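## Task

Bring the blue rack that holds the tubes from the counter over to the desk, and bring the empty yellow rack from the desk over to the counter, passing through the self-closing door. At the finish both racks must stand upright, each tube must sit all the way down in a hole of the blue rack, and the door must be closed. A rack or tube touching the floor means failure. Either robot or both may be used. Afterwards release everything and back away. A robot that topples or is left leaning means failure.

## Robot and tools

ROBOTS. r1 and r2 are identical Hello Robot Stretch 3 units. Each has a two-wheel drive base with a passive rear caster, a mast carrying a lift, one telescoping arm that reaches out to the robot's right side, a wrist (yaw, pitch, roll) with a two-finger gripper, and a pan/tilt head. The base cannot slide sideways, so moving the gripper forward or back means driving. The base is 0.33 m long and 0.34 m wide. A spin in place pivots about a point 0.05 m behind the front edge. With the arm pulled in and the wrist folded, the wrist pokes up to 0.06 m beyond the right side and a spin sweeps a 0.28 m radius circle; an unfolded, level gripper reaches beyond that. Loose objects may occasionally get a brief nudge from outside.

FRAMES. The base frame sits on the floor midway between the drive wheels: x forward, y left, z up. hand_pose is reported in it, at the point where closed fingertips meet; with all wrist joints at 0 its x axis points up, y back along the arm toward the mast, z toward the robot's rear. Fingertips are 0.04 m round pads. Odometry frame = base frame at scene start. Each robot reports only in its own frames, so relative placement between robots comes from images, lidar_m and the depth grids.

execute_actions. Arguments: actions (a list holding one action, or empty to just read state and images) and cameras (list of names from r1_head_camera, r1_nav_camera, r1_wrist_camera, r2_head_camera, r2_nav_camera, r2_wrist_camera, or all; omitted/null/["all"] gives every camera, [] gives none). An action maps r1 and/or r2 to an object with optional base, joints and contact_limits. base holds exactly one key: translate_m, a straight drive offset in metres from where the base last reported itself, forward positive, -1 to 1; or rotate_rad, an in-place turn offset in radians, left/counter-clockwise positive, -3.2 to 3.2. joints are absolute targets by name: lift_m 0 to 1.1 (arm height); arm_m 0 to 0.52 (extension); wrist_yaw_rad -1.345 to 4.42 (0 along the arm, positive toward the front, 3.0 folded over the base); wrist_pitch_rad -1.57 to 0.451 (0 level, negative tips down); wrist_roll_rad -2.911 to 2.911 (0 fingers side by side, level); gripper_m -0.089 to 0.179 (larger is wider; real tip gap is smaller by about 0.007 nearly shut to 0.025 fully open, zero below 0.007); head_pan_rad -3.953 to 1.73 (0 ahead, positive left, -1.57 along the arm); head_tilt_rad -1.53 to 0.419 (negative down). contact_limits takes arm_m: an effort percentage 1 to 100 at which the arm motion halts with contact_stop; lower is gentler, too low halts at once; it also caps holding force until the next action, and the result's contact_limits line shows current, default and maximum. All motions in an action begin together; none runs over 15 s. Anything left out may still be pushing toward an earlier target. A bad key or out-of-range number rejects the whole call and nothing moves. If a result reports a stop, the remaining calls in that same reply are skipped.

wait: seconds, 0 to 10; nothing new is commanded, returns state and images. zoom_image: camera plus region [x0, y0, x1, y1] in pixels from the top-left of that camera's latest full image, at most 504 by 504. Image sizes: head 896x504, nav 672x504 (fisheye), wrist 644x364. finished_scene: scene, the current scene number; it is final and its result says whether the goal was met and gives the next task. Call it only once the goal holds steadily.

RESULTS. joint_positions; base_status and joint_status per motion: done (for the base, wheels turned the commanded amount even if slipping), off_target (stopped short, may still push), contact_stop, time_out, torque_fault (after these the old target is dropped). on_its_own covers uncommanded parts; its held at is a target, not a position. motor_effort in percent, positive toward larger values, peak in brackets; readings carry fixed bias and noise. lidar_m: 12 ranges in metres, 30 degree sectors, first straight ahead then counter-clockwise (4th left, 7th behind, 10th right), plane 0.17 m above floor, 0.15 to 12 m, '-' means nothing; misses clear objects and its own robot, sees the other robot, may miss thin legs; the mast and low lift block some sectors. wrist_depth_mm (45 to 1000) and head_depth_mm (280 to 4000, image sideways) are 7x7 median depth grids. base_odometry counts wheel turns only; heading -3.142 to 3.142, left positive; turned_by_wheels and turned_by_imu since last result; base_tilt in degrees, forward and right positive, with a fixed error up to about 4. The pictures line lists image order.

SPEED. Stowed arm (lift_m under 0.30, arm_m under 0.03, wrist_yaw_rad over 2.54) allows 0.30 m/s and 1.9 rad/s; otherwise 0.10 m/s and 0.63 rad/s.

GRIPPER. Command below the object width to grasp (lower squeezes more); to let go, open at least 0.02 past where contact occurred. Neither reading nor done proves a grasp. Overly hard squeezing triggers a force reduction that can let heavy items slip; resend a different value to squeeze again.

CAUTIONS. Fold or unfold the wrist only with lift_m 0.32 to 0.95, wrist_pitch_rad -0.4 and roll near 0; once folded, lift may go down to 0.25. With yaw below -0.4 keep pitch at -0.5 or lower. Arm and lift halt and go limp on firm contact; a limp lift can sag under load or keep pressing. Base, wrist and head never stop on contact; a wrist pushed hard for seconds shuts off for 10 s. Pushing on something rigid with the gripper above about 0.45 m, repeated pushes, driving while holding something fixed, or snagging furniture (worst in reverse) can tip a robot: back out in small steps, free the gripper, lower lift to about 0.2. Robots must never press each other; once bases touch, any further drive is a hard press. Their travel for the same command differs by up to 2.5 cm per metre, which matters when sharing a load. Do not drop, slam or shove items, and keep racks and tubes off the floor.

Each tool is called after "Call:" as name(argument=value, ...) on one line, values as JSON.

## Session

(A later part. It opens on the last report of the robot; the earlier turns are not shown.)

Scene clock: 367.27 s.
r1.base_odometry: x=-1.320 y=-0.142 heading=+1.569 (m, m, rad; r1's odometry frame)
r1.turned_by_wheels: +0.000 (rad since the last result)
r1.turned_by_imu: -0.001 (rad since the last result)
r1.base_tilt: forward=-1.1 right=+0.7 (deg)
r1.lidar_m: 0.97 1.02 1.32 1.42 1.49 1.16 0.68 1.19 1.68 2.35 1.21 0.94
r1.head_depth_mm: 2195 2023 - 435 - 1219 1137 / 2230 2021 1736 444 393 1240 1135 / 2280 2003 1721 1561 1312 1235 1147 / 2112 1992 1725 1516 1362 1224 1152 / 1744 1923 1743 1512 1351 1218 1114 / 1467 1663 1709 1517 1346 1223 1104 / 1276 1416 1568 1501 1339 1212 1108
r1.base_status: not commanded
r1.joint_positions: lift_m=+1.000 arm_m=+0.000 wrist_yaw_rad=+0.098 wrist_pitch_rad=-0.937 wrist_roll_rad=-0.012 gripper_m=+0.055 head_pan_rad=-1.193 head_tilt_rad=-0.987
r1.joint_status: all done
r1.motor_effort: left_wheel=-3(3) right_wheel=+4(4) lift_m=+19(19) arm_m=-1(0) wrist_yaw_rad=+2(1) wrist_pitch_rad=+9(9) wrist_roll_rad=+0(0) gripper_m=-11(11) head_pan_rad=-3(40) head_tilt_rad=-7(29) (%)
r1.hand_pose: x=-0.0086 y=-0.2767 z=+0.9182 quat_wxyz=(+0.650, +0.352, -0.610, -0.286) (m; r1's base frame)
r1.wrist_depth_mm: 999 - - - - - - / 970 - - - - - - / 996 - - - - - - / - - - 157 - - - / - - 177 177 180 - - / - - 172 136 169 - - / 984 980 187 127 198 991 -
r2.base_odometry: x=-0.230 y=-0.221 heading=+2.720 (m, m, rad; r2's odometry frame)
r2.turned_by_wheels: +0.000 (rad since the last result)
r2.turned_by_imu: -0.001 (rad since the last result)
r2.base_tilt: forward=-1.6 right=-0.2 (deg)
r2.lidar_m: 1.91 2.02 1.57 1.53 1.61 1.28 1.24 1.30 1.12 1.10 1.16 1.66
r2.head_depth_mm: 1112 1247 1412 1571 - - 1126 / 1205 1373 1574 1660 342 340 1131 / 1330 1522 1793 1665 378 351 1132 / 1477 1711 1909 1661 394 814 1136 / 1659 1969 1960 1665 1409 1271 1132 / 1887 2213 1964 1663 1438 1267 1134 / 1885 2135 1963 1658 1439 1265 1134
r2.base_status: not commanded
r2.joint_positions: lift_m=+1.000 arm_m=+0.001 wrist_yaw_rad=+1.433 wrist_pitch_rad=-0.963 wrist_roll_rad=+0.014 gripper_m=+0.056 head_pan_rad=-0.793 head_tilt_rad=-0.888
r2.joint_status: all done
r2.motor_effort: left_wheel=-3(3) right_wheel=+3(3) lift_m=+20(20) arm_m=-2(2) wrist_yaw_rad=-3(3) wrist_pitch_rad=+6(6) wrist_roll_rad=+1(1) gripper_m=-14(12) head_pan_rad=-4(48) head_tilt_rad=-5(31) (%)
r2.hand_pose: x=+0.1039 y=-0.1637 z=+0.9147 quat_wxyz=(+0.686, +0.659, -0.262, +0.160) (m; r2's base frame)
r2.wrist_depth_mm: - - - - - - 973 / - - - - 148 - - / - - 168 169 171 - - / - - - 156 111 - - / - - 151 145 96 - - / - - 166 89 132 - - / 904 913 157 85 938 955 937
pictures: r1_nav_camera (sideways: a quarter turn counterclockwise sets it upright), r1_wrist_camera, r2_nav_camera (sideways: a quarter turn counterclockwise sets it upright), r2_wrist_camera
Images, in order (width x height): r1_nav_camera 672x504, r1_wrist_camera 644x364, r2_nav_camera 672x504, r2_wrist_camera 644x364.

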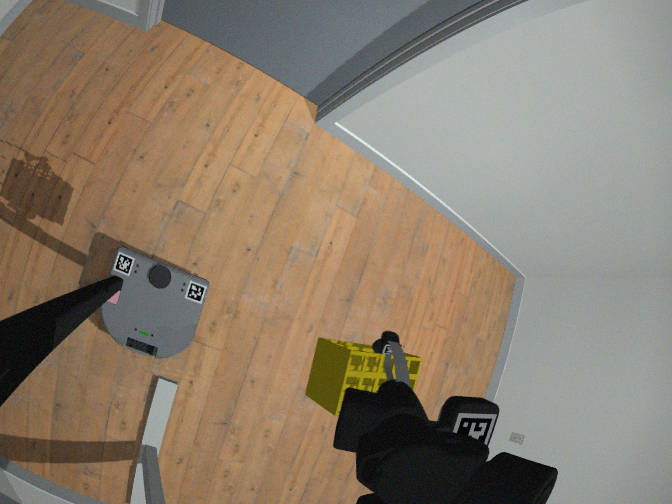

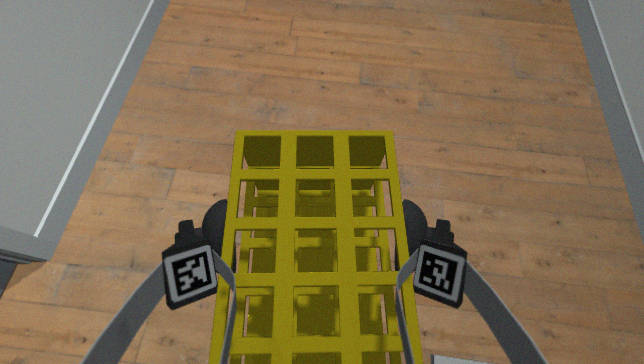

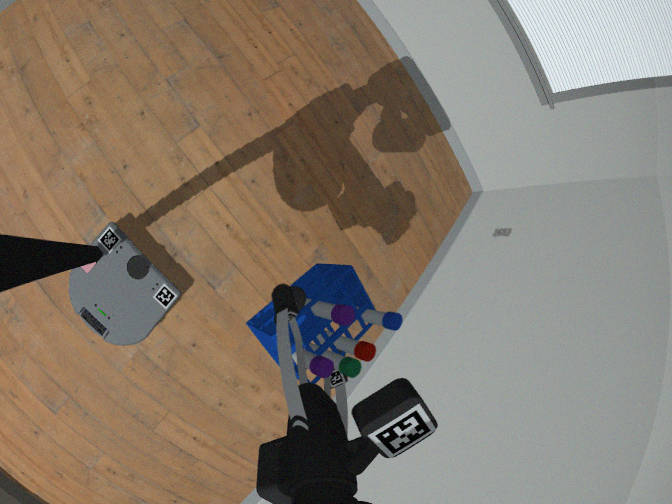

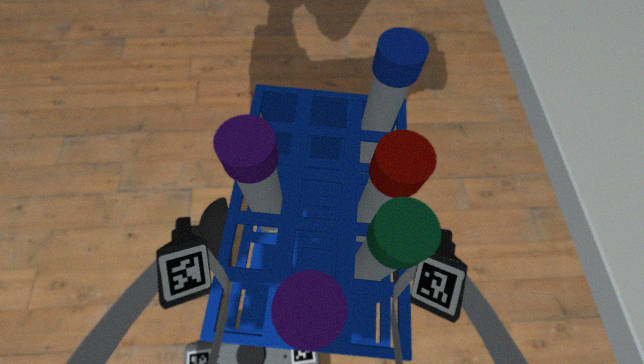

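Call:
execute_actions(actions=[{"r1":{"base":{"rotate_rad":0.06},"joints":{"head_pan_rad":0,"head_tilt_rad":-0.9}}}], cameras=[])

Call:
execute_actions(actions=[{"r1":{"base":{"translate_m":0.85}}}], cameras=["r1_nav_camera"])

Call:
execute_actions(actions=[{"r1":{"base":{"translate_m":0.25}}}], cameras=["r1_nav_camera"])

Scene clock: 396.60 s.
r1.base_odometry: x=-1.320 y=-0.142 heading=+1.629 (m, m, rad; r1's odometry frame)
r1.turned_by_wheels: +0.060 (rad since the last result)
r1.turned_by_imu: +0.059 (rad since the last result)
r1.base_tilt: forward=-1.2 right=+0.5 (deg)
r1.lidar_m: 0.97 1.04 1.42 1.42 1.46 1.15 0.68 1.21 1.80 2.35 1.15 0.94
r1.head_depth_mm: 864 992 1137 1321 1433 1271 1152 / 866 996 1185 1450 1444 1275 1150 / 884 1017 1203 1477 1433 1275 1142 / 887 1029 1218 1493 1434 1265 1135 / 900 1043 1233 1531 1415 1256 1136 / 912 1054 1252 1510 1397 1257 1126 / 923 1068 1275 1520 1399 1244 1122
r1.base_status: done
r1.joint_positions: lift_m=+1.000 arm_m=+0.000 wrist_yaw_rad=+0.098 wrist_pitch_rad=-0.937 wrist_roll_rad=-0.012 gripper_m=+0.055 head_pan_rad=-0.007 head_tilt_rad=-0.903
r1.joint_status: all done
r1.motor_effort: left_wheel=-3(9) right_wheel=+4(9) lift_m=+19(19) arm_m=-1(1) wrist_yaw_rad=+1(1) wrist_pitch_rad=+9(10) wrist_roll_rad=+0(0) gripper_m=-10(10) head_pan_rad=+2(41) head_tilt_rad=+1(15) (%)
r1.hand_pose: x=-0.0086 y=-0.2768 z=+0.9182 quat_wxyz=(+0.650, +0.352, -0.610, -0.286) (m; r1's base frame)
r1.wrist_depth_mm: 926 - - - - - - / 948 - - - - - - / 951 - - - - - - / 989 - - 158 - - - / - - 178 178 179 - - / - - 172 136 169 - - / 967 969 187 127 198 998 -
r2.base_odometry: x=-0.230 y=-0.221 heading=+2.720 (m, m, rad; r2's odometry frame)
r2.turned_by_wheels: +0.000 (rad since the last result)
r2.turned_by_imu: -0.001 (rad since the last result)
r2.base_tilt: forward=-1.7 right=-0.1 (deg)
r2.lidar_m: 1.91 2.01 1.57 1.52 1.62 1.27 1.24 1.30 1.12 1.10 1.16 1.66
r2.head_depth_mm: 1109 1245 1413 1573 - - 1125 / 1212 1373 1574 1660 342 340 1131 / 1335 1518 1787 1654 378 351 1133 / 1467 1713 1906 1667 394 814 1138 / 1658 1982 1968 1652 1417 1264 1133 / 1882 2200 1963 1659 1439 1275 1134 / 1891 2134 1976 1657 1442 1270 1131
r2.base_status: not commanded
r2.joint_positions: lift_m=+1.000 arm_m=+0.001 wrist_yaw_rad=+1.433 wrist_pitch_rad=-0.963 wrist_roll_rad=+0.014 gripper_m=+0.056 head_pan_rad=-0.793 head_tilt_rad=-0.888
r2.joint_status: not commanded
r2.motor_effort: left_wheel=-3(3) right_wheel=+3(3) lift_m=+20(19) arm_m=-2(2) wrist_yaw_rad=-2(3) wrist_pitch_rad=+6(6) wrist_roll_rad=+1(1) gripper_m=-13(13) head_pan_rad=-4(4) head_tilt_rad=-5(5) (%)
r2.hand_pose: x=+0.1039 y=-0.1637 z=+0.9147 quat_wxyz=(+0.686, +0.659, -0.262, +0.160) (m; r2's base frame)
r2.wrist_depth_mm: - - - - - - 968 / - - - - 148 - - / - - 167 170 170 - - / - - - 157 111 - - / - - 150 145 96 - - / - - 165 89 133 - - / 912 939 158 84 937 962 935
pictures: none
No camera images: the call's "cameras" was empty. Leave "cameras" out to get every camera's image.

Scene clock: 406.03 s.
r1.base_odometry: x=-1.370 y=+0.707 heading=+1.629 (m, m, rad; r1's odometry frame)
r1.turned_by_wheels: +0.000 (rad since the last result)
r1.turned_by_imu: -0.005 (rad since the last result)
r1.base_tilt: forward=-1.2 right=+0.5 (deg)
r1.lidar_m: - 0.15 0.20 0.51 1.43 1.79 1.53 2.12 2.46 0.37 0.17 0.15
r1.head_depth_mm: - - - - - - 364 / - - - - - - 383 / - - - - - - 403 / - - - - - - 427 / - - - - - 304 452 / - - - - - 306 480 / - - - - - 317 513
r1.base_status: done
r1.joint_positions: lift_m=+1.000 arm_m=+0.000 wrist_yaw_rad=+0.098 wrist_pitch_rad=-0.937 wrist_roll_rad=-0.012 gripper_m=+0.055 head_pan_rad=-0.007 head_tilt_rad=-0.902
r1.joint_status: not commanded
r1.motor_effort: left_wheel=-3(5) right_wheel=+3(9) lift_m=+19(19) arm_m=-1(1) wrist_yaw_rad=+1(1) wrist_pitch_rad=+9(9) wrist_roll_rad=+0(0) gripper_m=-11(10) head_pan_rad=+3(3) head_tilt_rad=+2(1) (%)
r1.hand_pose: x=-0.0086 y=-0.2768 z=+0.9182 quat_wxyz=(+0.650, +0.352, -0.610, -0.286) (m; r1's base frame)
r1.wrist_depth_mm: 131 169 210 226 - - - / 135 176 248 279 - - - / 136 185 288 303 - - - / 141 192 265 158 - - - / 146 199 178 178 178 - - / 152 192 173 137 169 - - / 155 245 185 127 197 995 964
r2.base_odometry: x=-0.230 y=-0.221 heading=+2.720 (m, m, rad; r2's odometry frame)
r2.turned_by_wheels: +0.000 (rad since the last result)
r2.turned_by_imu: -0.002 (rad since the last result)
r2.base_tilt: forward=-1.6 right=-0.1 (deg)
r2.lidar_m: 1.91 2.02 1.57 1.52 1.62 1.27 1.24 1.30 1.12 1.10 1.16 1.66
r2.head_depth_mm: 1110 1244 1410 1569 - - 1124 / 1209 1373 1580 1659 341 340 1131 / 1323 1526 1800 1653 378 351 1134 / 1468 1717 1915 1654 393 815 1132 / 1655 1966 1951 1667 1410 1269 1137 / 1888 2197 1967 1656 1433 1268 1130 / 1882 2131 1963 1661 1439 1271 1129
r2.base_status: not commanded
r2.joint_positions: lift_m=+1.000 arm_m=+0.001 wrist_yaw_rad=+1.433 wrist_pitch_rad=-0.963 wrist_roll_rad=+0.014 gripper_m=+0.056 head_pan_rad=-0.793 head_tilt_rad=-0.888
r2.joint_status: not commanded
r2.motor_effort: left_wheel=-3(3) right_wheel=+3(3) lift_m=+20(19) arm_m=-2(2) wrist_yaw_rad=-3(3) wrist_pitch_rad=+6(6) wrist_roll_rad=+0(1) gripper_m=-13(13) head_pan_rad=-3(4) head_tilt_rad=-5(5) (%)
r2.hand_pose: x=+0.1039 y=-0.1637 z=+0.9147 quat_wxyz=(+0.686, +0.659, -0.262, +0.160) (m; r2's base frame)
r2.wrist_depth_mm: - - - - - - 963 / - - - - 148 - - / - - 167 169 171 - - / - - - 156 111 - - / - - 151 145 96 - - / - - 165 89 132 - - / 923 916 157 85 951 961 962
pictures: r1_nav_camera (sideways: a quarter turn counterclockwise sets it upright)
Images, in order (width x height): r1_nav_camera 672x504.

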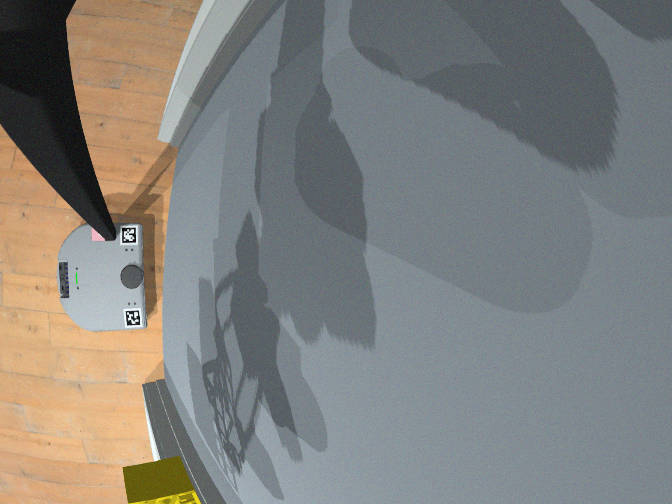

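Scene clock: 411.17 s.
r1.base_odometry: x=-1.385 y=+0.956 heading=+1.629 (m, m, rad; r1's odometry frame)
r1.turned_by_wheels: +0.000 (rad since the last result)
r1.turned_by_imu: -0.009 (rad since the last result)
r1.base_tilt: forward=-1.1 right=+0.5 (deg)
r1.lidar_m: - - 0.15 0.18 0.52 1.99 1.78 2.37 0.44 0.44 0.28 0.15
r1.head_depth_mm: - - - - - 379 1098 / - - - - - 346 780 / - - - - - 316 554 / - - - - - - 427 / - - - - - - 366 / - - - - - - 332 / - - - - - - 306
r1.base_status: done
r1.joint_positions: lift_m=+1.000 arm_m=+0.000 wrist_yaw_rad=+0.098 wrist_pitch_rad=-0.935 wrist_roll_rad=-0.012 gripper_m=+0.055 head_pan_rad=-0.007 head_tilt_rad=-0.901
r1.joint_status: not commanded
r1.motor_effort: left_wheel=+12(72) right_wheel=+0(30) lift_m=+19(20) arm_m=-1(1) wrist_yaw_rad=+1(20) wrist_pitch_rad=+9(12) wrist_roll_rad=+0(0) gripper_m=-11(17) head_pan_rad=+3(4) head_tilt_rad=+0(1) (%)
r1.hand_pose: x=-0.0086 y=-0.2770 z=+0.9183 quat_wxyz=(+0.650, +0.351, -0.610, -0.286) (m; r1's base frame)
r1.wrist_depth_mm: - - - - 553 215 193 / - - - - 473 242 228 / - - - - 355 299 - / 327 - - 159 401 440 - / 304 442 178 179 179 - - / 285 382 172 137 170 - - / 270 435 187 127 574 - -
r2.base_odometry: x=-0.230 y=-0.221 heading=+2.720 (m, m, rad; r2's odometry frame)
r2.turned_by_wheels: +0.000 (rad since the last result)
r2.turned_by_imu: -0.001 (rad since the last result)
r2.base_tilt: forward=-1.6 right=-0.2 (deg)
r2.lidar_m: 1.91 2.01 1.15 1.52 1.62 1.27 1.24 1.30 1.12 1.09 1.16 1.65
r2.head_depth_mm: 1110 1245 1415 1569 - - 1123 / 1213 1369 1581 1660 342 340 1127 / 1327 1520 1789 1658 378 351 1132 / 1475 1705 1915 1664 394 815 1132 / 1659 1966 1958 1658 1404 1266 1132 / 1894 2194 1962 1659 1434 1267 1131 / 1900 2122 1960 1659 1436 1269 1132
r2.base_status: not commanded
r2.joint_positions: lift_m=+1.000 arm_m=+0.001 wrist_yaw_rad=+1.433 wrist_pitch_rad=-0.963 wrist_roll_rad=+0.014 gripper_m=+0.056 head_pan_rad=-0.793 head_tilt_rad=-0.888
r2.joint_status: not commanded
r2.motor_effort: left_wheel=-3(3) right_wheel=+3(3) lift_m=+20(19) arm_m=-2(2) wrist_yaw_rad=-2(3) wrist_pitch_rad=+6(6) wrist_roll_rad=+1(1) gripper_m=-13(13) head_pan_rad=-4(3) head_tilt_rad=-5(5) (%)
r2.hand_pose: x=+0.1039 y=-0.1637 z=+0.9147 quat_wxyz=(+0.686, +0.659, -0.262, +0.160) (m; r2's base frame)
r2.wrist_depth_mm: - - - - - - 970 / - - - - 148 - - / - - 167 169 170 - - / - - - 156 111 - - / - - 150 145 96 - - / - - 166 89 132 - - / 917 941 158 85 920 956 923
pictures: r1_nav_camera (sideways: a quarter turn counterclockwise sets it upright)
Images, in order (width x height): r1_nav_camera 672x504.

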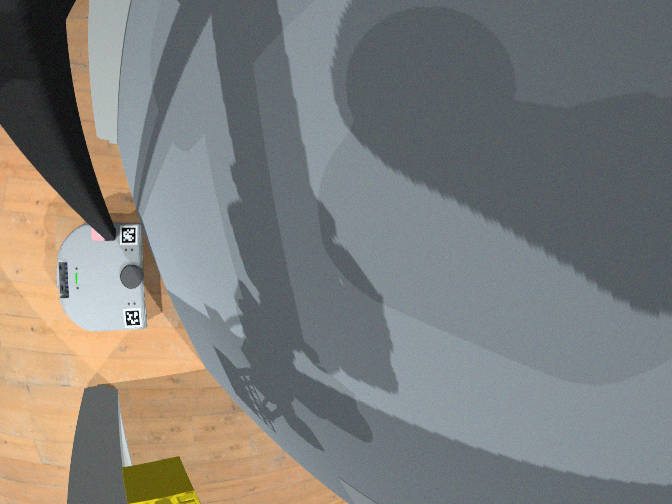

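Call:
execute_actions(actions=[], cameras=["r1_wrist_camera"])

Scene clock: 416.47 s.
r1.base_odometry: x=-1.385 y=+0.956 heading=+1.629 (m, m, rad; r1's odometry frame)
r1.turned_by_wheels: +0.000 (rad since the last result)
r1.turned_by_imu: +0.000 (rad since the last result)
r1.base_tilt: forward=-1.2 right=+0.5 (deg)
r1.lidar_m: - - 0.15 0.18 0.52 1.98 1.78 2.38 0.44 0.44 0.28 0.15
r1.head_depth_mm: - - - - - 379 1105 / - - - - - 347 781 / - - - - - 316 555 / - - - - - - 428 / - - - - - - 367 / - - - - - - 332 / - - - - - - 307
r1.base_status: done
r1.joint_positions: lift_m=+1.000 arm_m=+0.000 wrist_yaw_rad=+0.098 wrist_pitch_rad=-0.935 wrist_roll_rad=-0.012 gripper_m=+0.055 head_pan_rad=-0.007 head_tilt_rad=-0.901
r1.joint_status: not commanded
r1.motor_effort: left_wheel=+13(72) right_wheel=+0(30) lift_m=+20(20) arm_m=-1(1) wrist_yaw_rad=+2(20) wrist_pitch_rad=+9(12) wrist_roll_rad=+0(0) gripper_m=-11(17) head_pan_rad=+2(4) head_tilt_rad=+1(1) (%)
r1.hand_pose: x=-0.0086 y=-0.2770 z=+0.9183 quat_wxyz=(+0.650, +0.351, -0.610, -0.286) (m; r1's base frame)
r1.wrist_depth_mm: - - - - 557 215 193 / - - - - 470 244 229 / - - - - 349 300 - / 325 - - 159 400 442 - / 302 450 178 178 179 - - / 287 378 172 137 170 - - / 269 427 186 128 582 973 996
r2.base_odometry: x=-0.230 y=-0.221 heading=+2.720 (m, m, rad; r2's odometry frame)
r2.turned_by_wheels: +0.000 (rad since the last result)
r2.turned_by_imu: -0.001 (rad since the last result)
r2.base_tilt: forward=-1.6 right=-0.1 (deg)
r2.lidar_m: 1.90 2.01 1.15 1.52 1.62 1.27 1.24 1.30 1.12 1.10 1.16 1.66
r2.head_depth_mm: 1111 1242 1415 1574 - - 1125 / 1213 1367 1590 1659 342 340 1136 / 1327 1524 1790 1660 378 351 1134 / 1473 1723 1904 1652 394 816 1133 / 1657 1971 1965 1665 1416 1264 1133 / 1877 2180 1954 1653 1438 1271 1130 / 1888 2134 1962 1661 1433 1271 1133
r2.base_status: not commanded
r2.joint_positions: lift_m=+1.000 arm_m=+0.001 wrist_yaw_rad=+1.433 wrist_pitch_rad=-0.963 wrist_roll_rad=+0.014 gripper_m=+0.056 head_pan_rad=-0.793 head_tilt_rad=-0.888
r2.joint_status: not commanded
r2.motor_effort: left_wheel=-3(3) right_wheel=+3(3) lift_m=+20(19) arm_m=-2(2) wrist_yaw_rad=-3(3) wrist_pitch_rad=+6(6) wrist_roll_rad=+0(1) gripper_m=-13(13) head_pan_rad=-4(3) head_tilt_rad=-5(5) (%)
r2.hand_pose: x=+0.1039 y=-0.1637 z=+0.9147 quat_wxyz=(+0.686, +0.659, -0.262, +0.160) (m; r2's base frame)
r2.wrist_depth_mm: - - - - - - 968 / - - - - 147 - - / - - 166 169 170 - - / - - - 156 111 - - / - - 151 144 96 - - / - - 166 89 132 - - / 907 947 158 85 927 966 968
pictures: r1_wrist_camera
Images, in order (width x height): r1_wrist_camera 644x364.

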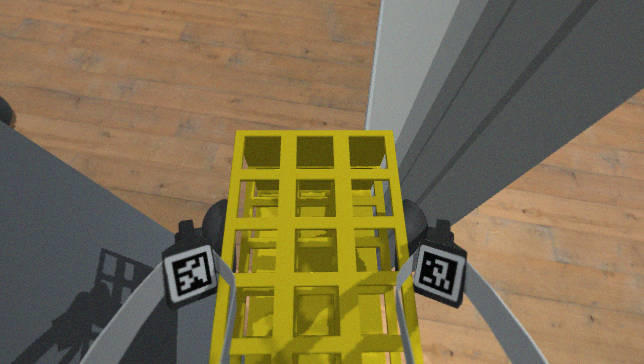

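Call:
execute_actions(actions=[{"r1":{"joints":{"wrist_pitch_rad":-1.35}}}], cameras=["r1_wrist_camera"])

Call:
execute_actions(actions=[{"r1":{"base":{"translate_m":0.25}}}], cameras=["r1_wrist_camera","r1_nav_camera"])

Scene clock: 427.80 s.
r1.base_odometry: x=-1.385 y=+0.956 heading=+1.629 (m, m, rad; r1's odometry frame)
r1.turned_by_wheels: +0.000 (rad since the last result)
r1.turned_by_imu: -0.001 (rad since the last result)
r1.base_tilt: forward=-1.2 right=+0.5 (deg)
r1.lidar_m: - - 0.15 0.18 0.52 1.99 1.78 2.37 0.44 0.44 0.28 0.15
r1.head_depth_mm: - - - - - 380 1107 / - - - - - 347 780 / - - - - - 316 552 / - - - - - - 428 / - - - - - - 367 / - - - - - - 332 / - - - - - - 307
r1.base_status: not commanded
r1.joint_positions: lift_m=+1.000 arm_m=+0.000 wrist_yaw_rad=+0.098 wrist_pitch_rad=-1.347 wrist_roll_rad=-0.012 gripper_m=+0.055 head_pan_rad=-0.007 head_tilt_rad=-0.901
r1.joint_status: all done
r1.motor_effort: left_wheel=+12(13) right_wheel=+0(1) lift_m=+20(20) arm_m=-1(1) wrist_yaw_rad=+1(1) wrist_pitch_rad=-2(7) wrist_roll_rad=+0(0) gripper_m=-12(11) head_pan_rad=+2(3) head_tilt_rad=+1(1) (%)
r1.hand_pose: x=-0.0184 y=-0.1782 z=+0.8837 quat_wxyz=(+0.577, +0.470, -0.526, -0.411) (m; r1's base frame)
r1.wrist_depth_mm: 322 - - - 429 395 - / 300 466 - - 590 - - / 280 418 736 173 - - - / 264 383 547 160 - - - / 246 337 177 179 179 - - / 233 296 173 136 170 - - / 219 324 186 127 - - -
r2.base_odometry: x=-0.230 y=-0.221 heading=+2.720 (m, m, rad; r2's odometry frame)
r2.turned_by_wheels: +0.000 (rad since the last result)
r2.turned_by_imu: -0.001 (rad since the last result)
r2.base_tilt: forward=-1.7 right=-0.3 (deg)
r2.lidar_m: 1.91 2.02 1.15 1.53 1.62 1.28 1.24 1.30 1.12 1.10 1.16 1.65
r2.head_depth_mm: 1112 1242 1417 1578 - - 1123 / 1213 1367 1584 1653 342 340 1135 / 1325 1531 1790 1655 378 352 1134 / 1481 1723 1899 1654 394 814 1133 / 1651 1965 1962 1659 1405 1266 1134 / 1872 2202 1962 1648 1438 1268 1130 / 1897 2135 1962 1659 1439 1260 1133
r2.base_status: not commanded
r2.joint_positions: lift_m=+1.000 arm_m=+0.001 wrist_yaw_rad=+1.433 wrist_pitch_rad=-0.963 wrist_roll_rad=+0.014 gripper_m=+0.056 head_pan_rad=-0.793 head_tilt_rad=-0.888
r2.joint_status: not commanded
r2.motor_effort: left_wheel=-4(3) right_wheel=+3(3) lift_m=+20(19) arm_m=-2(2) wrist_yaw_rad=-3(3) wrist_pitch_rad=+6(6) wrist_roll_rad=+1(0) gripper_m=-13(13) head_pan_rad=-4(4) head_tilt_rad=-5(5) (%)
r2.hand_pose: x=+0.1039 y=-0.1637 z=+0.9147 quat_wxyz=(+0.686, +0.659, -0.262, +0.160) (m; r2's base frame)
r2.wrist_depth_mm: - - - - - - 983 / - - - - 148 - - / - - 167 170 170 - - / - - - 157 111 - - / - - 150 145 96 - - / - - 165 89 132 - - / 920 924 158 85 929 949 968
pictures: r1_wrist_camera
Images, in order (width x height): r1_wrist_camera 644x364.

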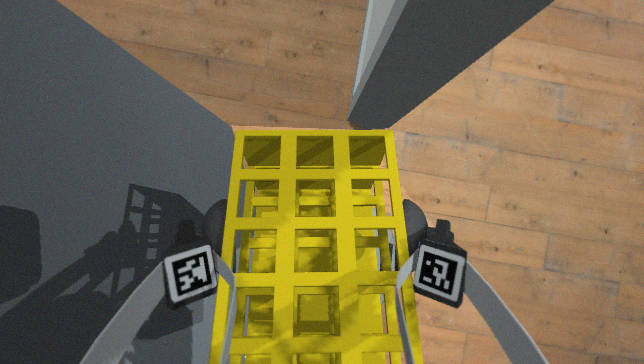

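Scene clock: 431.33 s.
r1.base_odometry: x=-1.399 y=+1.206 heading=+1.630 (m, m, rad; r1's odometry frame)
r1.turned_by_wheels: +0.000 (rad since the last result)
r1.turned_by_imu: -0.001 (rad since the last result)
r1.base_tilt: forward=-1.1 right=+0.6 (deg)
r1.lidar_m: 0.20 0.17 0.16 0.18 0.28 2.03 2.03 0.58 0.56 1.91 2.00 0.41
r1.head_depth_mm: 342 2262 1949 1644 1447 1284 1152 / 297 348 469 1610 1446 1282 1145 / - 299 362 484 763 1248 1150 / - - 308 381 513 786 1119 / - - - 316 398 546 869 / - - - 289 326 418 581 / - - - - 291 339 437
r1.base_status: done
r1.joint_positions: lift_m=+1.000 arm_m=+0.000 wrist_yaw_rad=+0.098 wrist_pitch_rad=-1.347 wrist_roll_rad=-0.012 gripper_m=+0.055 head_pan_rad=-0.007 head_tilt_rad=-0.901
r1.joint_status: not commanded
r1.motor_effort: left_wheel=+9(55) right_wheel=+1(6) lift_m=+19(20) arm_m=-1(1) wrist_yaw_rad=+1(1) wrist_pitch_rad=-1(2) wrist_roll_rad=+0(0) gripper_m=-11(11) head_pan_rad=+2(3) head_tilt_rad=+1(0) (%)
r1.hand_pose: x=-0.0184 y=-0.1781 z=+0.8836 quat_wxyz=(+0.577, +0.470, -0.526, -0.411) (m; r1's base frame)
r1.wrist_depth_mm: - - - - - 670 415 / - - - - - 645 523 / - - - 172 - - - / - - - 158 - - - / 514 675 178 178 179 - - / 422 533 171 136 169 - - / 364 478 186 127 - - -
r2.base_odometry: x=-0.230 y=-0.221 heading=+2.720 (m, m, rad; r2's odometry frame)
r2.turned_by_wheels: +0.000 (rad since the last result)
r2.turned_by_imu: -0.001 (rad since the last result)
r2.base_tilt: forward=-1.6 right=-0.1 (deg)
r2.lidar_m: 1.91 2.02 0.96 1.52 1.61 1.28 1.24 1.30 1.12 1.10 1.16 1.65
r2.head_depth_mm: 1106 1241 1414 1581 - - 1122 / 1209 1371 1584 1659 342 340 1135 / 1331 1527 1794 1663 378 351 1133 / 1477 1719 1907 1652 393 817 1136 / 1655 1958 1956 1647 1416 1261 1132 / 1879 2200 1953 1657 1441 1266 1130 / 1881 2142 1958 1654 1433 1271 1134
r2.base_status: not commanded
r2.joint_positions: lift_m=+1.000 arm_m=+0.001 wrist_yaw_rad=+1.433 wrist_pitch_rad=-0.963 wrist_roll_rad=+0.014 gripper_m=+0.056 head_pan_rad=-0.793 head_tilt_rad=-0.888
r2.joint_status: not commanded
r2.motor_effort: left_wheel=-3(3) right_wheel=+3(3) lift_m=+20(19) arm_m=-2(2) wrist_yaw_rad=-3(3) wrist_pitch_rad=+6(6) wrist_roll_rad=+0(0) gripper_m=-14(13) head_pan_rad=-4(4) head_tilt_rad=-5(5) (%)
r2.hand_pose: x=+0.1039 y=-0.1637 z=+0.9147 quat_wxyz=(+0.686, +0.659, -0.262, +0.160) (m; r2's base frame)
r2.wrist_depth_mm: - - - - - - 965 / - - - - 148 - - / - - 167 169 171 - - / - - - 157 111 - - / - - 151 144 96 - - / - - 165 89 133 - - / 940 938 157 84 942 977 956
pictures: r1_nav_camera (sideways: a quarter turn counterclockwise sets it upright), r1_wrist_camera
Images, in order (width x height): r1_nav_camera 672x504, r1_wrist_camera 644x364.

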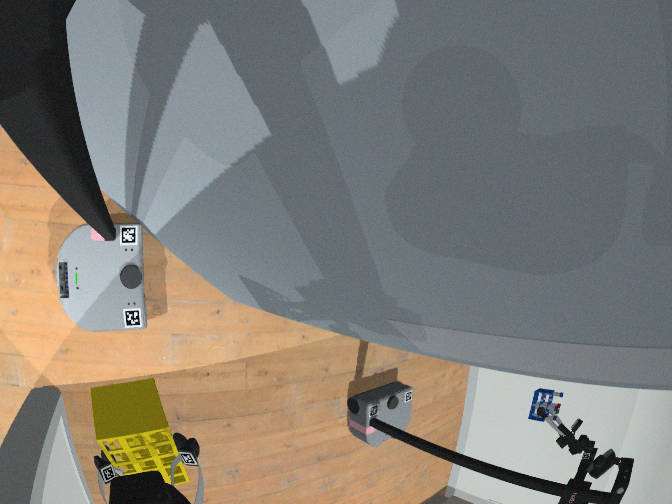

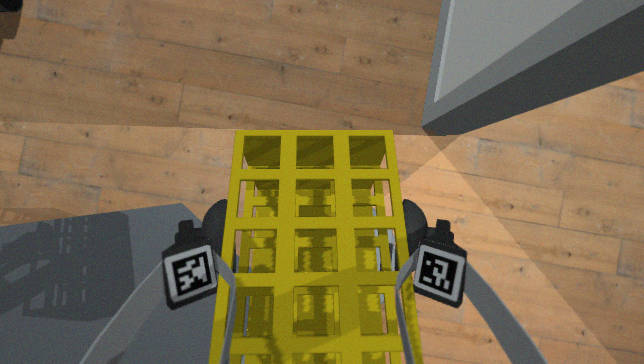

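Call:
execute_actions(actions=[{"r1":{"base":{"translate_m":0.45},"joints":{"head_pan_rad":2.4,"head_tilt_rad":-1.0}}}], cameras=["r1_nav_camera","r2_nav_camera"])

action 0: r1: "joints": head_pan_rad = 2.4 is out of range -3.953 to 1.73

Call:
execute_actions(actions=[{"r1":{"base":{"translate_m":0.45},"joints":{"head_pan_rad":1.7,"head_tilt_rad":-1.2}},"r2":{"joints":{"head_pan_rad":1.3,"head_tilt_rad":-0.7}}}], cameras=["r1_nav_camera","r2_nav_camera"])

Scene clock: 447.77 s.
r1.base_odometry: x=-1.426 y=+1.655 heading=+1.630 (m, m, rad; r1's odometry frame)
r1.turned_by_wheels: +0.000 (rad since the last result)
r1.turned_by_imu: -0.003 (rad since the last result)
r1.base_tilt: forward=-1.2 right=+0.5 (deg)
r1.lidar_m: 1.84 1.63 0.18 0.18 0.22 0.41 2.48 0.91 1.22 1.91 0.93 0.97
r1.head_depth_mm: - - - 311 1281 1201 1129 / - - - 328 510 1195 1129 / - - 295 370 588 1189 1118 / - - 308 420 729 1181 1121 / - - 328 480 822 - - / - - 337 - 1244 - - / - - - 902 1252 1188 1099
r1.base_status: done
r1.joint_positions: lift_m=+1.000 arm_m=+0.000 wrist_yaw_rad=+0.098 wrist_pitch_rad=-1.348 wrist_roll_rad=-0.012 gripper_m=+0.055 head_pan_rad=+1.693 head_tilt_rad=-1.185
r1.joint_status: all done
r1.motor_effort: left_wheel=+5(27) right_wheel=-1(6) lift_m=+20(20) arm_m=-1(1) wrist_yaw_rad=+1(1) wrist_pitch_rad=-2(2) wrist_roll_rad=+0(0) gripper_m=-11(11) head_pan_rad=+3(40) head_tilt_rad=-7(26) (%)
r1.hand_pose: x=-0.0184 y=-0.1780 z=+0.8836 quat_wxyz=(+0.577, +0.470, -0.526, -0.411) (m; r1's base frame)
r1.wrist_depth_mm: - - - - - - 981 / - - - - - - 991 / - - - 173 - - - / - - - 159 - - - / - - 177 178 179 - - / - - 172 136 170 - - / - - 187 127 572 - -
r2.base_odometry: x=-0.230 y=-0.221 heading=+2.720 (m, m, rad; r2's odometry frame)
r2.turned_by_wheels: +0.000 (rad since the last result)
r2.turned_by_imu: -0.002 (rad since the last result)
r2.base_tilt: forward=-1.5 right=-0.2 (deg)
r2.lidar_m: 1.91 0.97 0.96 1.53 1.62 1.27 1.24 1.30 1.12 1.10 1.16 1.65
r2.head_depth_mm: 3360 1842 918 1889 1416 1376 1193 / 3497 3434 2467 1989 1468 1377 1188 / 3494 3628 2575 1978 1631 1382 1196 / 3440 3617 2573 1999 1636 1379 1195 / 3280 3423 2369 1924 1629 1375 1198 / 1302 1464 1664 1876 1630 1379 1198 / 1279 1427 1618 1827 1633 1373 1195
r2.base_status: not commanded
r2.joint_positions: lift_m=+1.000 arm_m=+0.001 wrist_yaw_rad=+1.433 wrist_pitch_rad=-0.963 wrist_roll_rad=+0.014 gripper_m=+0.056 head_pan_rad=+1.293 head_tilt_rad=-0.705
r2.joint_status: all done
r2.motor_effort: left_wheel=-2(3) right_wheel=+3(3) lift_m=+20(19) arm_m=-2(2) wrist_yaw_rad=-3(3) wrist_pitch_rad=+6(6) wrist_roll_rad=+1(1) gripper_m=-12(13) head_pan_rad=+5(49) head_tilt_rad=+2(14) (%)
r2.hand_pose: x=+0.1039 y=-0.1637 z=+0.9147 quat_wxyz=(+0.686, +0.659, -0.262, +0.160) (m; r2's base frame)
r2.wrist_depth_mm: - - - - - - 977 / - - - - 148 - - / - - 167 169 170 - - / - - - 157 111 - - / - - 151 144 96 - - / - - 165 89 133 - - / 920 949 157 84 913 955 934
pictures: r1_nav_camera (sideways: a quarter turn counterclockwise sets it upright), r2_nav_camera (sideways: a quarter turn counterclockwise sets it upright)
Images, in order (width x height): r1_nav_camera 672x504, r2_nav_camera 672x504.

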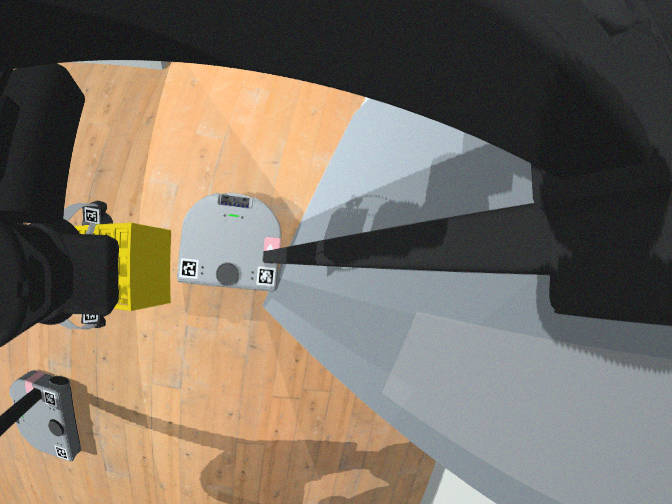

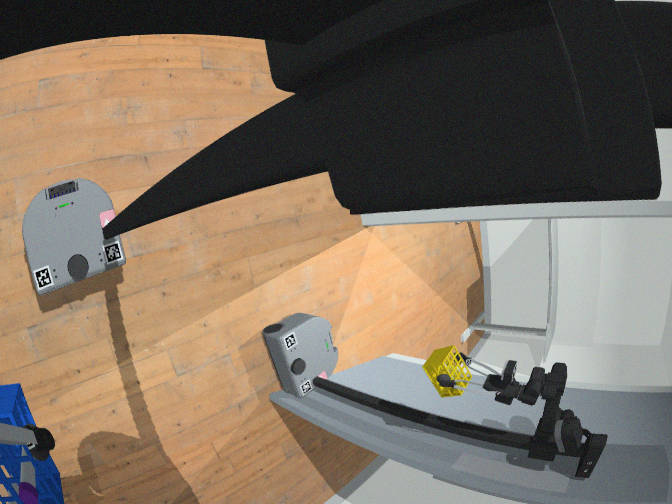

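Call:
execute_actions(actions=[{"r1":{"base":{"translate_m":0.13}},"r2":{"base":{"rotate_rad":-1.97},"joints":{"head_pan_rad":-3.14,"head_tilt_rad":-0.8}}}], cameras=["r1_nav_camera","r2_nav_camera"])

Scene clock: 476.63 s.
r1.base_odometry: x=-1.434 y=+1.785 heading=+1.630 (m, m, rad; r1's odometry frame)
r1.turned_by_wheels: +0.000 (rad since the last result)
r1.turned_by_imu: -0.001 (rad since the last result)
r1.base_tilt: forward=-1.2 right=+0.6 (deg)
r1.lidar_m: 1.72 1.62 1.26 0.17 0.19 0.35 2.60 1.03 1.42 1.92 0.77 0.77
r1.head_depth_mm: 1294 1556 1493 1388 1287 1204 1132 / 1333 1551 1483 1370 1282 1197 1135 / 1377 1571 1477 1373 1274 1196 1123 / - - 299 426 1239 1179 1116 / - - 305 416 712 - - / - - - - 1237 - - / - - - 753 1231 1185 1099
r1.base_status: done
r1.joint_positions: lift_m=+1.000 arm_m=+0.000 wrist_yaw_rad=+0.098 wrist_pitch_rad=-1.348 wrist_roll_rad=-0.012 gripper_m=+0.055 head_pan_rad=+1.693 head_tilt_rad=-1.185
r1.joint_status: not commanded
r1.motor_effort: left_wheel=+0(13) right_wheel=-1(5) lift_m=+20(19) arm_m=-1(1) wrist_yaw_rad=+2(1) wrist_pitch_rad=-2(1) wrist_roll_rad=+0(0) gripper_m=-11(11) head_pan_rad=+3(4) head_tilt_rad=-6(6) (%)
r1.hand_pose: x=-0.0184 y=-0.1780 z=+0.8836 quat_wxyz=(+0.577, +0.470, -0.526, -0.411) (m; r1's base frame)
r1.wrist_depth_mm: - 881 - - - - - / - - - - - - - / - - - 173 - - - / - - - 159 - - - / - - 177 178 179 - - / - - 172 136 170 - - / - - 185 127 538 - -
r2.base_odometry: x=-0.230 y=-0.221 heading=+0.750 (m, m, rad; r2's odometry frame)
r2.turned_by_wheels: -1.970 (rad since the last result)
r2.turned_by_imu: -1.963 (rad since the last result)
r2.base_tilt: forward=-1.5 right=-0.2 (deg)
r2.lidar_m: 1.10 1.10 1.22 1.92 1.91 0.88 1.53 1.53 1.71 1.25 1.24 1.33
r2.head_depth_mm: 1490 - - - - 1268 1158 / 3354 - - - - 1270 1158 / 3590 - - - - 1269 1162 / 3561 - - - - 1271 1169 / 3445 2953 2411 - - 1268 1158 / 3348 2811 1734 - - 1271 1162 / 1313 1477 1626 - - 1274 1158
r2.base_status: done
r2.joint_positions: lift_m=+1.000 arm_m=+0.001 wrist_yaw_rad=+1.433 wrist_pitch_rad=-0.963 wrist_roll_rad=+0.014 gripper_m=+0.056 head_pan_rad=-3.133 head_tilt_rad=-0.790
r2.joint_status: all done
r2.motor_effort: left_wheel=+4(8) right_wheel=-4(8) lift_m=+20(20) arm_m=-2(2) wrist_yaw_rad=-3(3) wrist_pitch_rad=+6(6) wrist_roll_rad=+0(0) gripper_m=-14(13) head_pan_rad=-4(48) head_tilt_rad=-4(11) (%)
r2.hand_pose: x=+0.1039 y=-0.1637 z=+0.9147 quat_wxyz=(+0.686, +0.659, -0.262, +0.160) (m; r2's base frame)
r2.wrist_depth_mm: 948 - - - - - 886 / - - - - 149 - 930 / - - 167 168 171 - - / - - - 157 111 - - / - - 150 145 96 - - / - - 164 89 132 - - / 907 942 158 85 945 949 941
pictures: r1_nav_camera (sideways: a quarter turn counterclockwise sets it upright), r2_nav_camera (sideways: a quarter turn counterclockwise sets it upright)
Images, in order (width x height): r1_nav_camera 672x504, r2_nav_camera 672x504.

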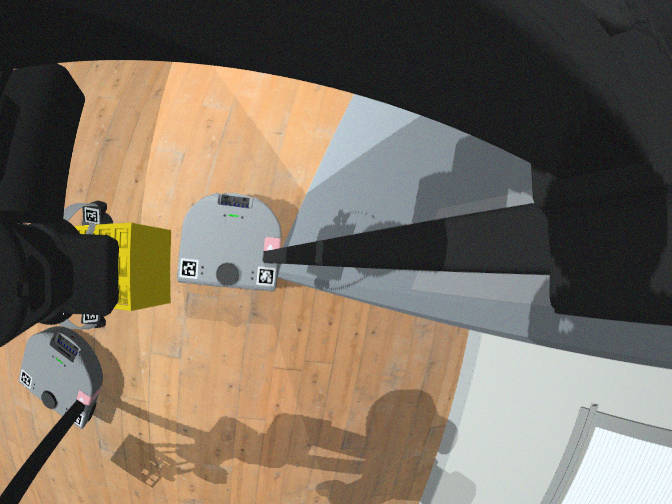

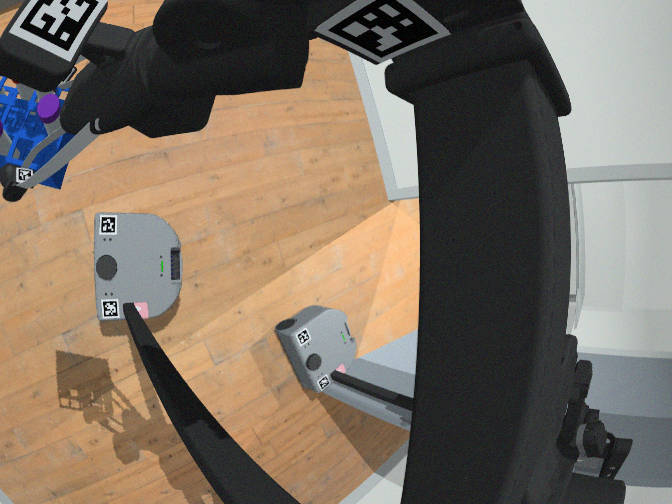

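Call:
execute_actions(actions=[{"r2":{"base":{"rotate_rad":0.22}}}], cameras=[])

Call:
execute_actions(actions=[{"r2":{"base":{"translate_m":-0.4}}}], cameras=[])

Call:
execute_actions(actions=[{"r2":{"base":{"rotate_rad":-0.22}}}], cameras=["r2_nav_camera"])

Scene clock: 498.47 s.
r1.base_odometry: x=-1.434 y=+1.785 heading=+1.630 (m, m, rad; r1's odometry frame)
r1.turned_by_wheels: +0.000 (rad since the last result)
r1.turned_by_imu: -0.001 (rad since the last result)
r1.base_tilt: forward=-1.2 right=+0.6 (deg)
r1.lidar_m: 1.71 1.62 1.26 0.17 0.19 0.35 2.61 1.03 1.41 1.92 0.75 1.75
r1.head_depth_mm: 1288 1534 1494 1386 1283 1199 1129 / 1324 1565 1482 1373 1280 1196 1123 / 1358 1570 1475 1369 1268 1200 1121 / - - 300 425 1239 1184 1120 / - - 305 416 713 - - / - - - - 1238 - - / - - - 754 1233 1198 1091
r1.base_status: not commanded
r1.joint_positions: lift_m=+1.000 arm_m=+0.000 wrist_yaw_rad=+0.098 wrist_pitch_rad=-1.348 wrist_roll_rad=-0.012 gripper_m=+0.055 head_pan_rad=+1.693 head_tilt_rad=-1.185
r1.joint_status: not commanded
r1.motor_effort: left_wheel=+1(0) right_wheel=-1(1) lift_m=+20(20) arm_m=-1(1) wrist_yaw_rad=+1(1) wrist_pitch_rad=-1(1) wrist_roll_rad=+0(0) gripper_m=-11(10) head_pan_rad=+3(4) head_tilt_rad=-7(7) (%)
r1.hand_pose: x=-0.0184 y=-0.1780 z=+0.8836 quat_wxyz=(+0.577, +0.470, -0.526, -0.411) (m; r1's base frame)
r1.wrist_depth_mm: - 913 - - - - - / - - - - - - - / - - - 173 - - - / - - - 158 - - - / - - 178 177 179 - - / - - 172 136 169 - - / - - 186 127 533 - -
r2.base_odometry: x=-0.230 y=-0.221 heading=+0.970 (m, m, rad; r2's odometry frame)
r2.turned_by_wheels: +0.220 (rad since the last result)
r2.turned_by_imu: +0.218 (rad since the last result)
r2.base_tilt: forward=-1.6 right=-0.2 (deg)
r2.lidar_m: 1.10 1.11 1.41 1.91 1.06 0.88 1.52 1.55 1.35 1.24 1.25 1.18
r2.head_depth_mm: 3417 - - - - 1267 1157 / 3401 - - - - 1272 1162 / 3373 - - - - 1267 1163 / 3212 - - - - 1268 1169 / 1349 1549 1716 - - 1273 1164 / 1342 1533 1703 - - 1270 1158 / 1328 1509 1671 - - 1271 1160
r2.base_status: done
r2.joint_positions: lift_m=+1.000 arm_m=+0.001 wrist_yaw_rad=+1.433 wrist_pitch_rad=-0.963 wrist_roll_rad=+0.014 gripper_m=+0.056 head_pan_rad=-3.133 head_tilt_rad=-0.790
r2.joint_status: not commanded
r2.motor_effort: left_wheel=-3(7) right_wheel=+4(9) lift_m=+19(20) arm_m=-2(2) wrist_yaw_rad=-3(2) wrist_pitch_rad=+6(6) wrist_roll_rad=+1(0) gripper_m=-14(14) head_pan_rad=-3(4) head_tilt_rad=-4(4) (%)
r2.hand_pose: x=+0.1039 y=-0.1637 z=+0.9147 quat_wxyz=(+0.686, +0.659, -0.262, +0.160) (m; r2's base frame)
r2.wrist_depth_mm: - - - - - - 966 / - - - - 148 - - / - - 166 170 170 - - / - - - 157 111 - - / - - 151 145 96 - - / - - 165 89 132 - - / 940 924 158 85 938 965 982
pictures: none
No camera images: the call's "cameras" was empty. Leave "cameras" out to get every camera's image.

Scene clock: 503.40 s.
r1.base_odometry: x=-1.434 y=+1.785 heading=+1.630 (m, m, rad; r1's odometry frame)
r1.turned_by_wheels: +0.000 (rad since the last result)
r1.turned_by_imu: -0.001 (rad since the last result)
r1.base_tilt: forward=-1.2 right=+0.6 (deg)
r1.lidar_m: 1.72 1.62 1.26 0.17 0.19 0.35 2.61 1.03 1.42 0.49 0.49 1.74
r1.head_depth_mm: 1291 1539 1499 1364 1282 1213 1134 / 1327 1544 1490 1375 1277 1202 1125 / 1380 1565 1471 1362 1276 1198 1122 / - - 299 425 1233 1188 1112 / - - 305 417 712 - - / - - - - 1239 - - / - - - 756 1238 1192 1094
r1.base_status: not commanded
r1.joint_positions: lift_m=+1.000 arm_m=+0.000 wrist_yaw_rad=+0.098 wrist_pitch_rad=-1.348 wrist_roll_rad=-0.012 gripper_m=+0.055 head_pan_rad=+1.693 head_tilt_rad=-1.185
r1.joint_status: not commanded
r1.motor_effort: left_wheel=+1(1) right_wheel=-1(2) lift_m=+20(20) arm_m=-1(1) wrist_yaw_rad=+1(2) wrist_pitch_rad=-2(1) wrist_roll_rad=+0(0) gripper_m=-11(11) head_pan_rad=+2(3) head_tilt_rad=-6(7) (%)
r1.hand_pose: x=-0.0184 y=-0.1780 z=+0.8836 quat_wxyz=(+0.577, +0.470, -0.526, -0.411) (m; r1's base frame)
r1.wrist_depth_mm: - - - 898 - - - / - - - 884 - - - / - - - 172 - - - / - - - 158 - - - / - - 178 178 179 - - / - - 173 137 169 - - / - - 187 127 539 - -
r2.base_odometry: x=-0.456 y=-0.551 heading=+0.970 (m, m, rad; r2's odometry frame)
r2.turned_by_wheels: +0.000 (rad since the last result)
r2.turned_by_imu: -0.001 (rad since the last result)
r2.base_tilt: forward=-1.6 right=-0.1 (deg)
r2.lidar_m: 1.49 1.51 1.92 1.86 0.98 1.15 1.13 1.15 1.46 1.29 1.31 1.62
r2.head_depth_mm: 3048 - - - - 1265 1144 / 3029 - - - - 1268 1160 / 3002 - - - - 1270 1162 / 2868 - - - - 1269 1168 / 986 1134 1260 - - 1269 1158 / 982 1118 1244 - - 1272 1164 / 969 1105 1226 - - 1264 1158
r2.base_status: done
r2.joint_positions: lift_m=+1.000 arm_m=+0.001 wrist_yaw_rad=+1.433 wrist_pitch_rad=-0.963 wrist_roll_rad=+0.014 gripper_m=+0.056 head_pan_rad=-3.133 head_tilt_rad=-0.790
r2.joint_status: not commanded
r2.motor_effort: left_wheel=-3(9) right_wheel=+4(5) lift_m=+20(20) arm_m=-2(2) wrist_yaw_rad=-2(3) wrist_pitch_rad=+6(6) wrist_roll_rad=+1(1) gripper_m=-13(13) head_pan_rad=-4(3) head_tilt_rad=-5(4) (%)
r2.hand_pose: x=+0.1039 y=-0.1637 z=+0.9147 quat_wxyz=(+0.686, +0.659, -0.262, +0.160) (m; r2's base frame)
r2.wrist_depth_mm: - - - - - - - / - - - - 148 - - / - - 109 170 168 - - / - - - 157 111 - - / - - 151 144 96 - - / - - 165 89 133 - - / 915 934 158 85 952 942 969
pictures: none
No camera images: the call's "cameras" was empty. Leave "cameras" out to get every camera's image.

Scene clock: 504.70 s.
r1.base_odometry: x=-1.434 y=+1.785 heading=+1.630 (m, m, rad; r1's odometry frame)
r1.turned_by_wheels: +0.000 (rad since the last result)
r1.turned_by_imu: +0.000 (rad since the last result)
r1.base_tilt: forward=-1.2 right=+0.5 (deg)
r1.lidar_m: 1.72 1.62 1.26 0.17 0.19 0.35 2.61 1.03 1.42 0.63 0.49 1.75
r1.head_depth_mm: 1291 1540 1483 1380 1285 1209 1131 / 1325 1557 1492 1372 1280 1203 1125 / 1369 1576 1479 1363 1282 1196 1123 / - - 300 425 1242 1189 1118 / - - 305 416 710 - - / - - - - 1225 - - / - - - 755 1237 1182 1106
r1.base_status: not commanded
r1.joint_positions: lift_m=+1.000 arm_m=+0.000 wrist_yaw_rad=+0.098 wrist_pitch_rad=-1.348 wrist_roll_rad=-0.012 gripper_m=+0.055 head_pan_rad=+1.693 head_tilt_rad=-1.185
r1.joint_status: not commanded
r1.motor_effort: left_wheel=+1(1) right_wheel=-1(2) lift_m=+20(20) arm_m=-1(1) wrist_yaw_rad=+0(1) wrist_pitch_rad=-1(1) wrist_roll_rad=+0(0) gripper_m=-10(10) head_pan_rad=+3(3) head_tilt_rad=-7(7) (%)
r1.hand_pose: x=-0.0184 y=-0.1780 z=+0.8836 quat_wxyz=(+0.577, +0.470, -0.526, -0.411) (m; r1's base frame)
r1.wrist_depth_mm: - - 917 926 - - - / - - - 919 - - - / - - - 173 - - - / - - - 159 - - - / - - 178 178 179 - - / - - 172 136 170 - - / - - 187 127 536 - -
r2.base_odometry: x=-0.456 y=-0.551 heading=+0.750 (m, m, rad; r2's odometry frame)
r2.turned_by_wheels: -0.220 (rad since the last result)
r2.turned_by_imu: -0.219 (rad since the last result)
r2.base_tilt: forward=-1.5 right=-0.2 (deg)
r2.lidar_m: 1.50 1.49 1.67 1.87 0.63 0.92 1.13 1.13 1.27 1.30 1.30 1.42
r2.head_depth_mm: 2774 - - - - 1108 1103 / 3073 - - - - 1248 1161 / 3197 - - - - 1273 1159 / 3181 - - - - 1276 1169 / 3116 2905 2382 - - 1270 1160 / 2962 2804 1311 - - 1274 1156 / 967 1083 1196 - - 1270 1159
r2.base_status: done
r2.joint_positions: lift_m=+1.000 arm_m=+0.001 wrist_yaw_rad=+1.433 wrist_pitch_rad=-0.963 wrist_roll_rad=+0.014 gripper_m=+0.056 head_pan_rad=-3.133 head_tilt_rad=-0.790
r2.joint_status: not commanded
r2.motor_effort: left_wheel=+3(8) right_wheel=-3(8) lift_m=+20(20) arm_m=-2(2) wrist_yaw_rad=-3(3) wrist_pitch_rad=+6(6) wrist_roll_rad=+1(1) gripper_m=-13(14) head_pan_rad=-3(3) head_tilt_rad=-4(4) (%)
r2.hand_pose: x=+0.1039 y=-0.1637 z=+0.9147 quat_wxyz=(+0.686, +0.659, -0.262, +0.160) (m; r2's base frame)
r2.wrist_depth_mm: - - - - - - 931 / - - - - 149 - - / - - 167 169 171 - - / - - - 157 110 - - / - - 150 144 96 - - / - - 165 89 133 - - / 933 906 157 85 923 943 970
pictures: r2_nav_camera (sideways: a quarter turn counterclockwise sets it upright)
Images, in order (width x height): r2_nav_camera 672x504.

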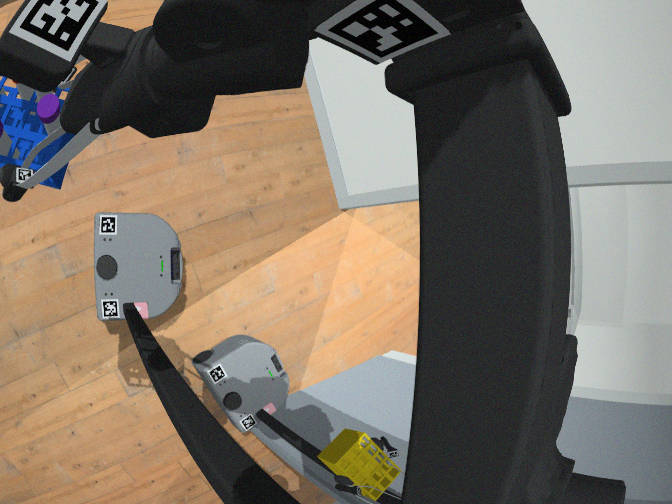

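Call:
execute_actions(actions=[{"r2":{"base":{"translate_m":-0.75}}}], cameras=["r2_nav_camera","r1_nav_camera"])

Scene clock: 528.57 s.
r1.base_odometry: x=-1.434 y=+1.785 heading=+1.630 (m, m, rad; r1's odometry frame)
r1.turned_by_wheels: +0.000 (rad since the last result)
r1.turned_by_imu: -0.002 (rad since the last result)
r1.base_tilt: forward=-1.0 right=+0.5 (deg)
r1.lidar_m: 1.72 1.62 1.26 0.17 0.19 0.35 2.61 0.53 1.42 1.92 2.03 1.75
r1.head_depth_mm: 1291 1548 1496 1384 1293 1205 1130 / 1329 1557 1498 1382 1277 1201 1124 / 1369 1562 1485 1370 1268 1195 1119 / - - 300 424 1234 1176 1118 / - - 306 417 714 - - / - - - - 1241 - - / - - - 754 1233 1187 1103
r1.base_status: not commanded
r1.joint_positions: lift_m=+1.000 arm_m=+0.000 wrist_yaw_rad=+0.098 wrist_pitch_rad=-1.348 wrist_roll_rad=-0.012 gripper_m=+0.055 head_pan_rad=+1.693 head_tilt_rad=-1.185
r1.joint_status: not commanded
r1.motor_effort: left_wheel=+1(1) right_wheel=-2(2) lift_m=+20(20) arm_m=+0(1) wrist_yaw_rad=+1(1) wrist_pitch_rad=-2(2) wrist_roll_rad=+0(0) gripper_m=-11(10) head_pan_rad=+2(3) head_tilt_rad=-7(6) (%)
r1.hand_pose: x=-0.0184 y=-0.1780 z=+0.8836 quat_wxyz=(+0.577, +0.470, -0.526, -0.411) (m; r1's base frame)
r1.wrist_depth_mm: - - - - - - - / - - - - - - - / - - - 172 - 913 - / - - - 159 - 935 - / - - 177 178 179 - - / - - 172 136 169 - - / - - 186 127 535 - -
r2.base_odometry: x=-1.005 y=-1.063 heading=+0.750 (m, m, rad; r2's odometry frame)
r2.turned_by_wheels: +0.000 (rad since the last result)
r2.turned_by_imu: -0.002 (rad since the last result)
r2.base_tilt: forward=-1.6 right=-0.2 (deg)
r2.lidar_m: 2.21 2.20 0.58 0.64 0.65 0.82 2.45 0.44 0.47 0.77 1.57 1.72
r2.head_depth_mm: 2357 - - - - 1266 1156 / 2519 - - - - 1268 1160 / 2500 - - - - 1272 1159 / 2436 - - - - 1266 1165 / 2405 2690 2402 - - 1273 1163 / 2308 2597 2403 - - 1269 1140 / 2202 2482 2339 - - 834 1038
r2.base_status: done
r2.joint_positions: lift_m=+1.000 arm_m=+0.001 wrist_yaw_rad=+1.433 wrist_pitch_rad=-0.963 wrist_roll_rad=+0.014 gripper_m=+0.056 head_pan_rad=-3.133 head_tilt_rad=-0.790
r2.joint_status: not commanded
r2.motor_effort: left_wheel=+4(4) right_wheel=-3(9) lift_m=+19(20) arm_m=-2(2) wrist_yaw_rad=-3(3) wrist_pitch_rad=+6(6) wrist_roll_rad=+1(0) gripper_m=-12(12) head_pan_rad=-4(4) head_tilt_rad=-4(4) (%)
r2.hand_pose: x=+0.1039 y=-0.1637 z=+0.9147 quat_wxyz=(+0.686, +0.659, -0.262, +0.160) (m; r2's base frame)
r2.wrist_depth_mm: - - - - - - - / - - - - 148 - - / - - 167 169 171 - - / - - - 156 111 - - / - 926 151 145 96 - - / 836 834 165 89 133 - - / 822 930 158 85 933 957 915
pictures: r1_nav_camera (sideways: a quarter turn counterclockwise sets it upright), r2_nav_camera (sideways: a quarter turn counterclockwise sets it upright)
Images, in order (width x height): r1_nav_camera 672x504, r2_nav_camera 672x504.

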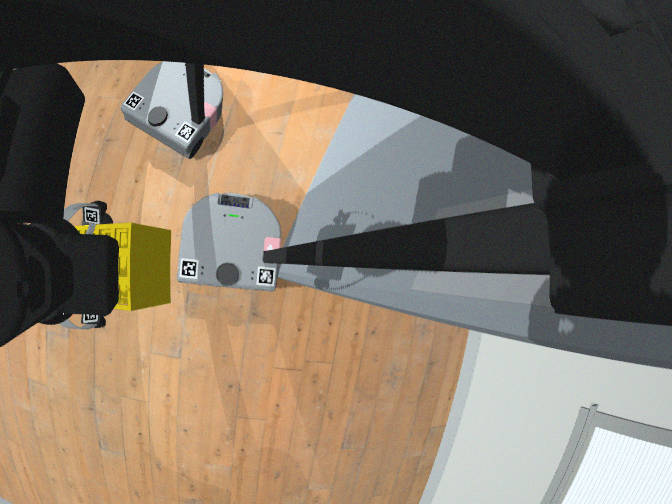

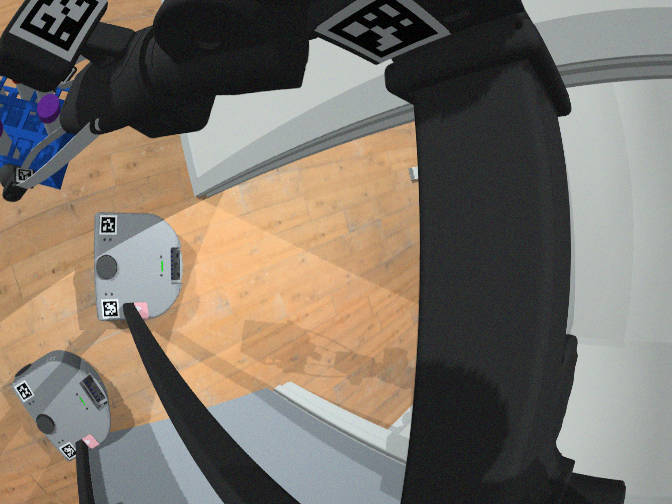

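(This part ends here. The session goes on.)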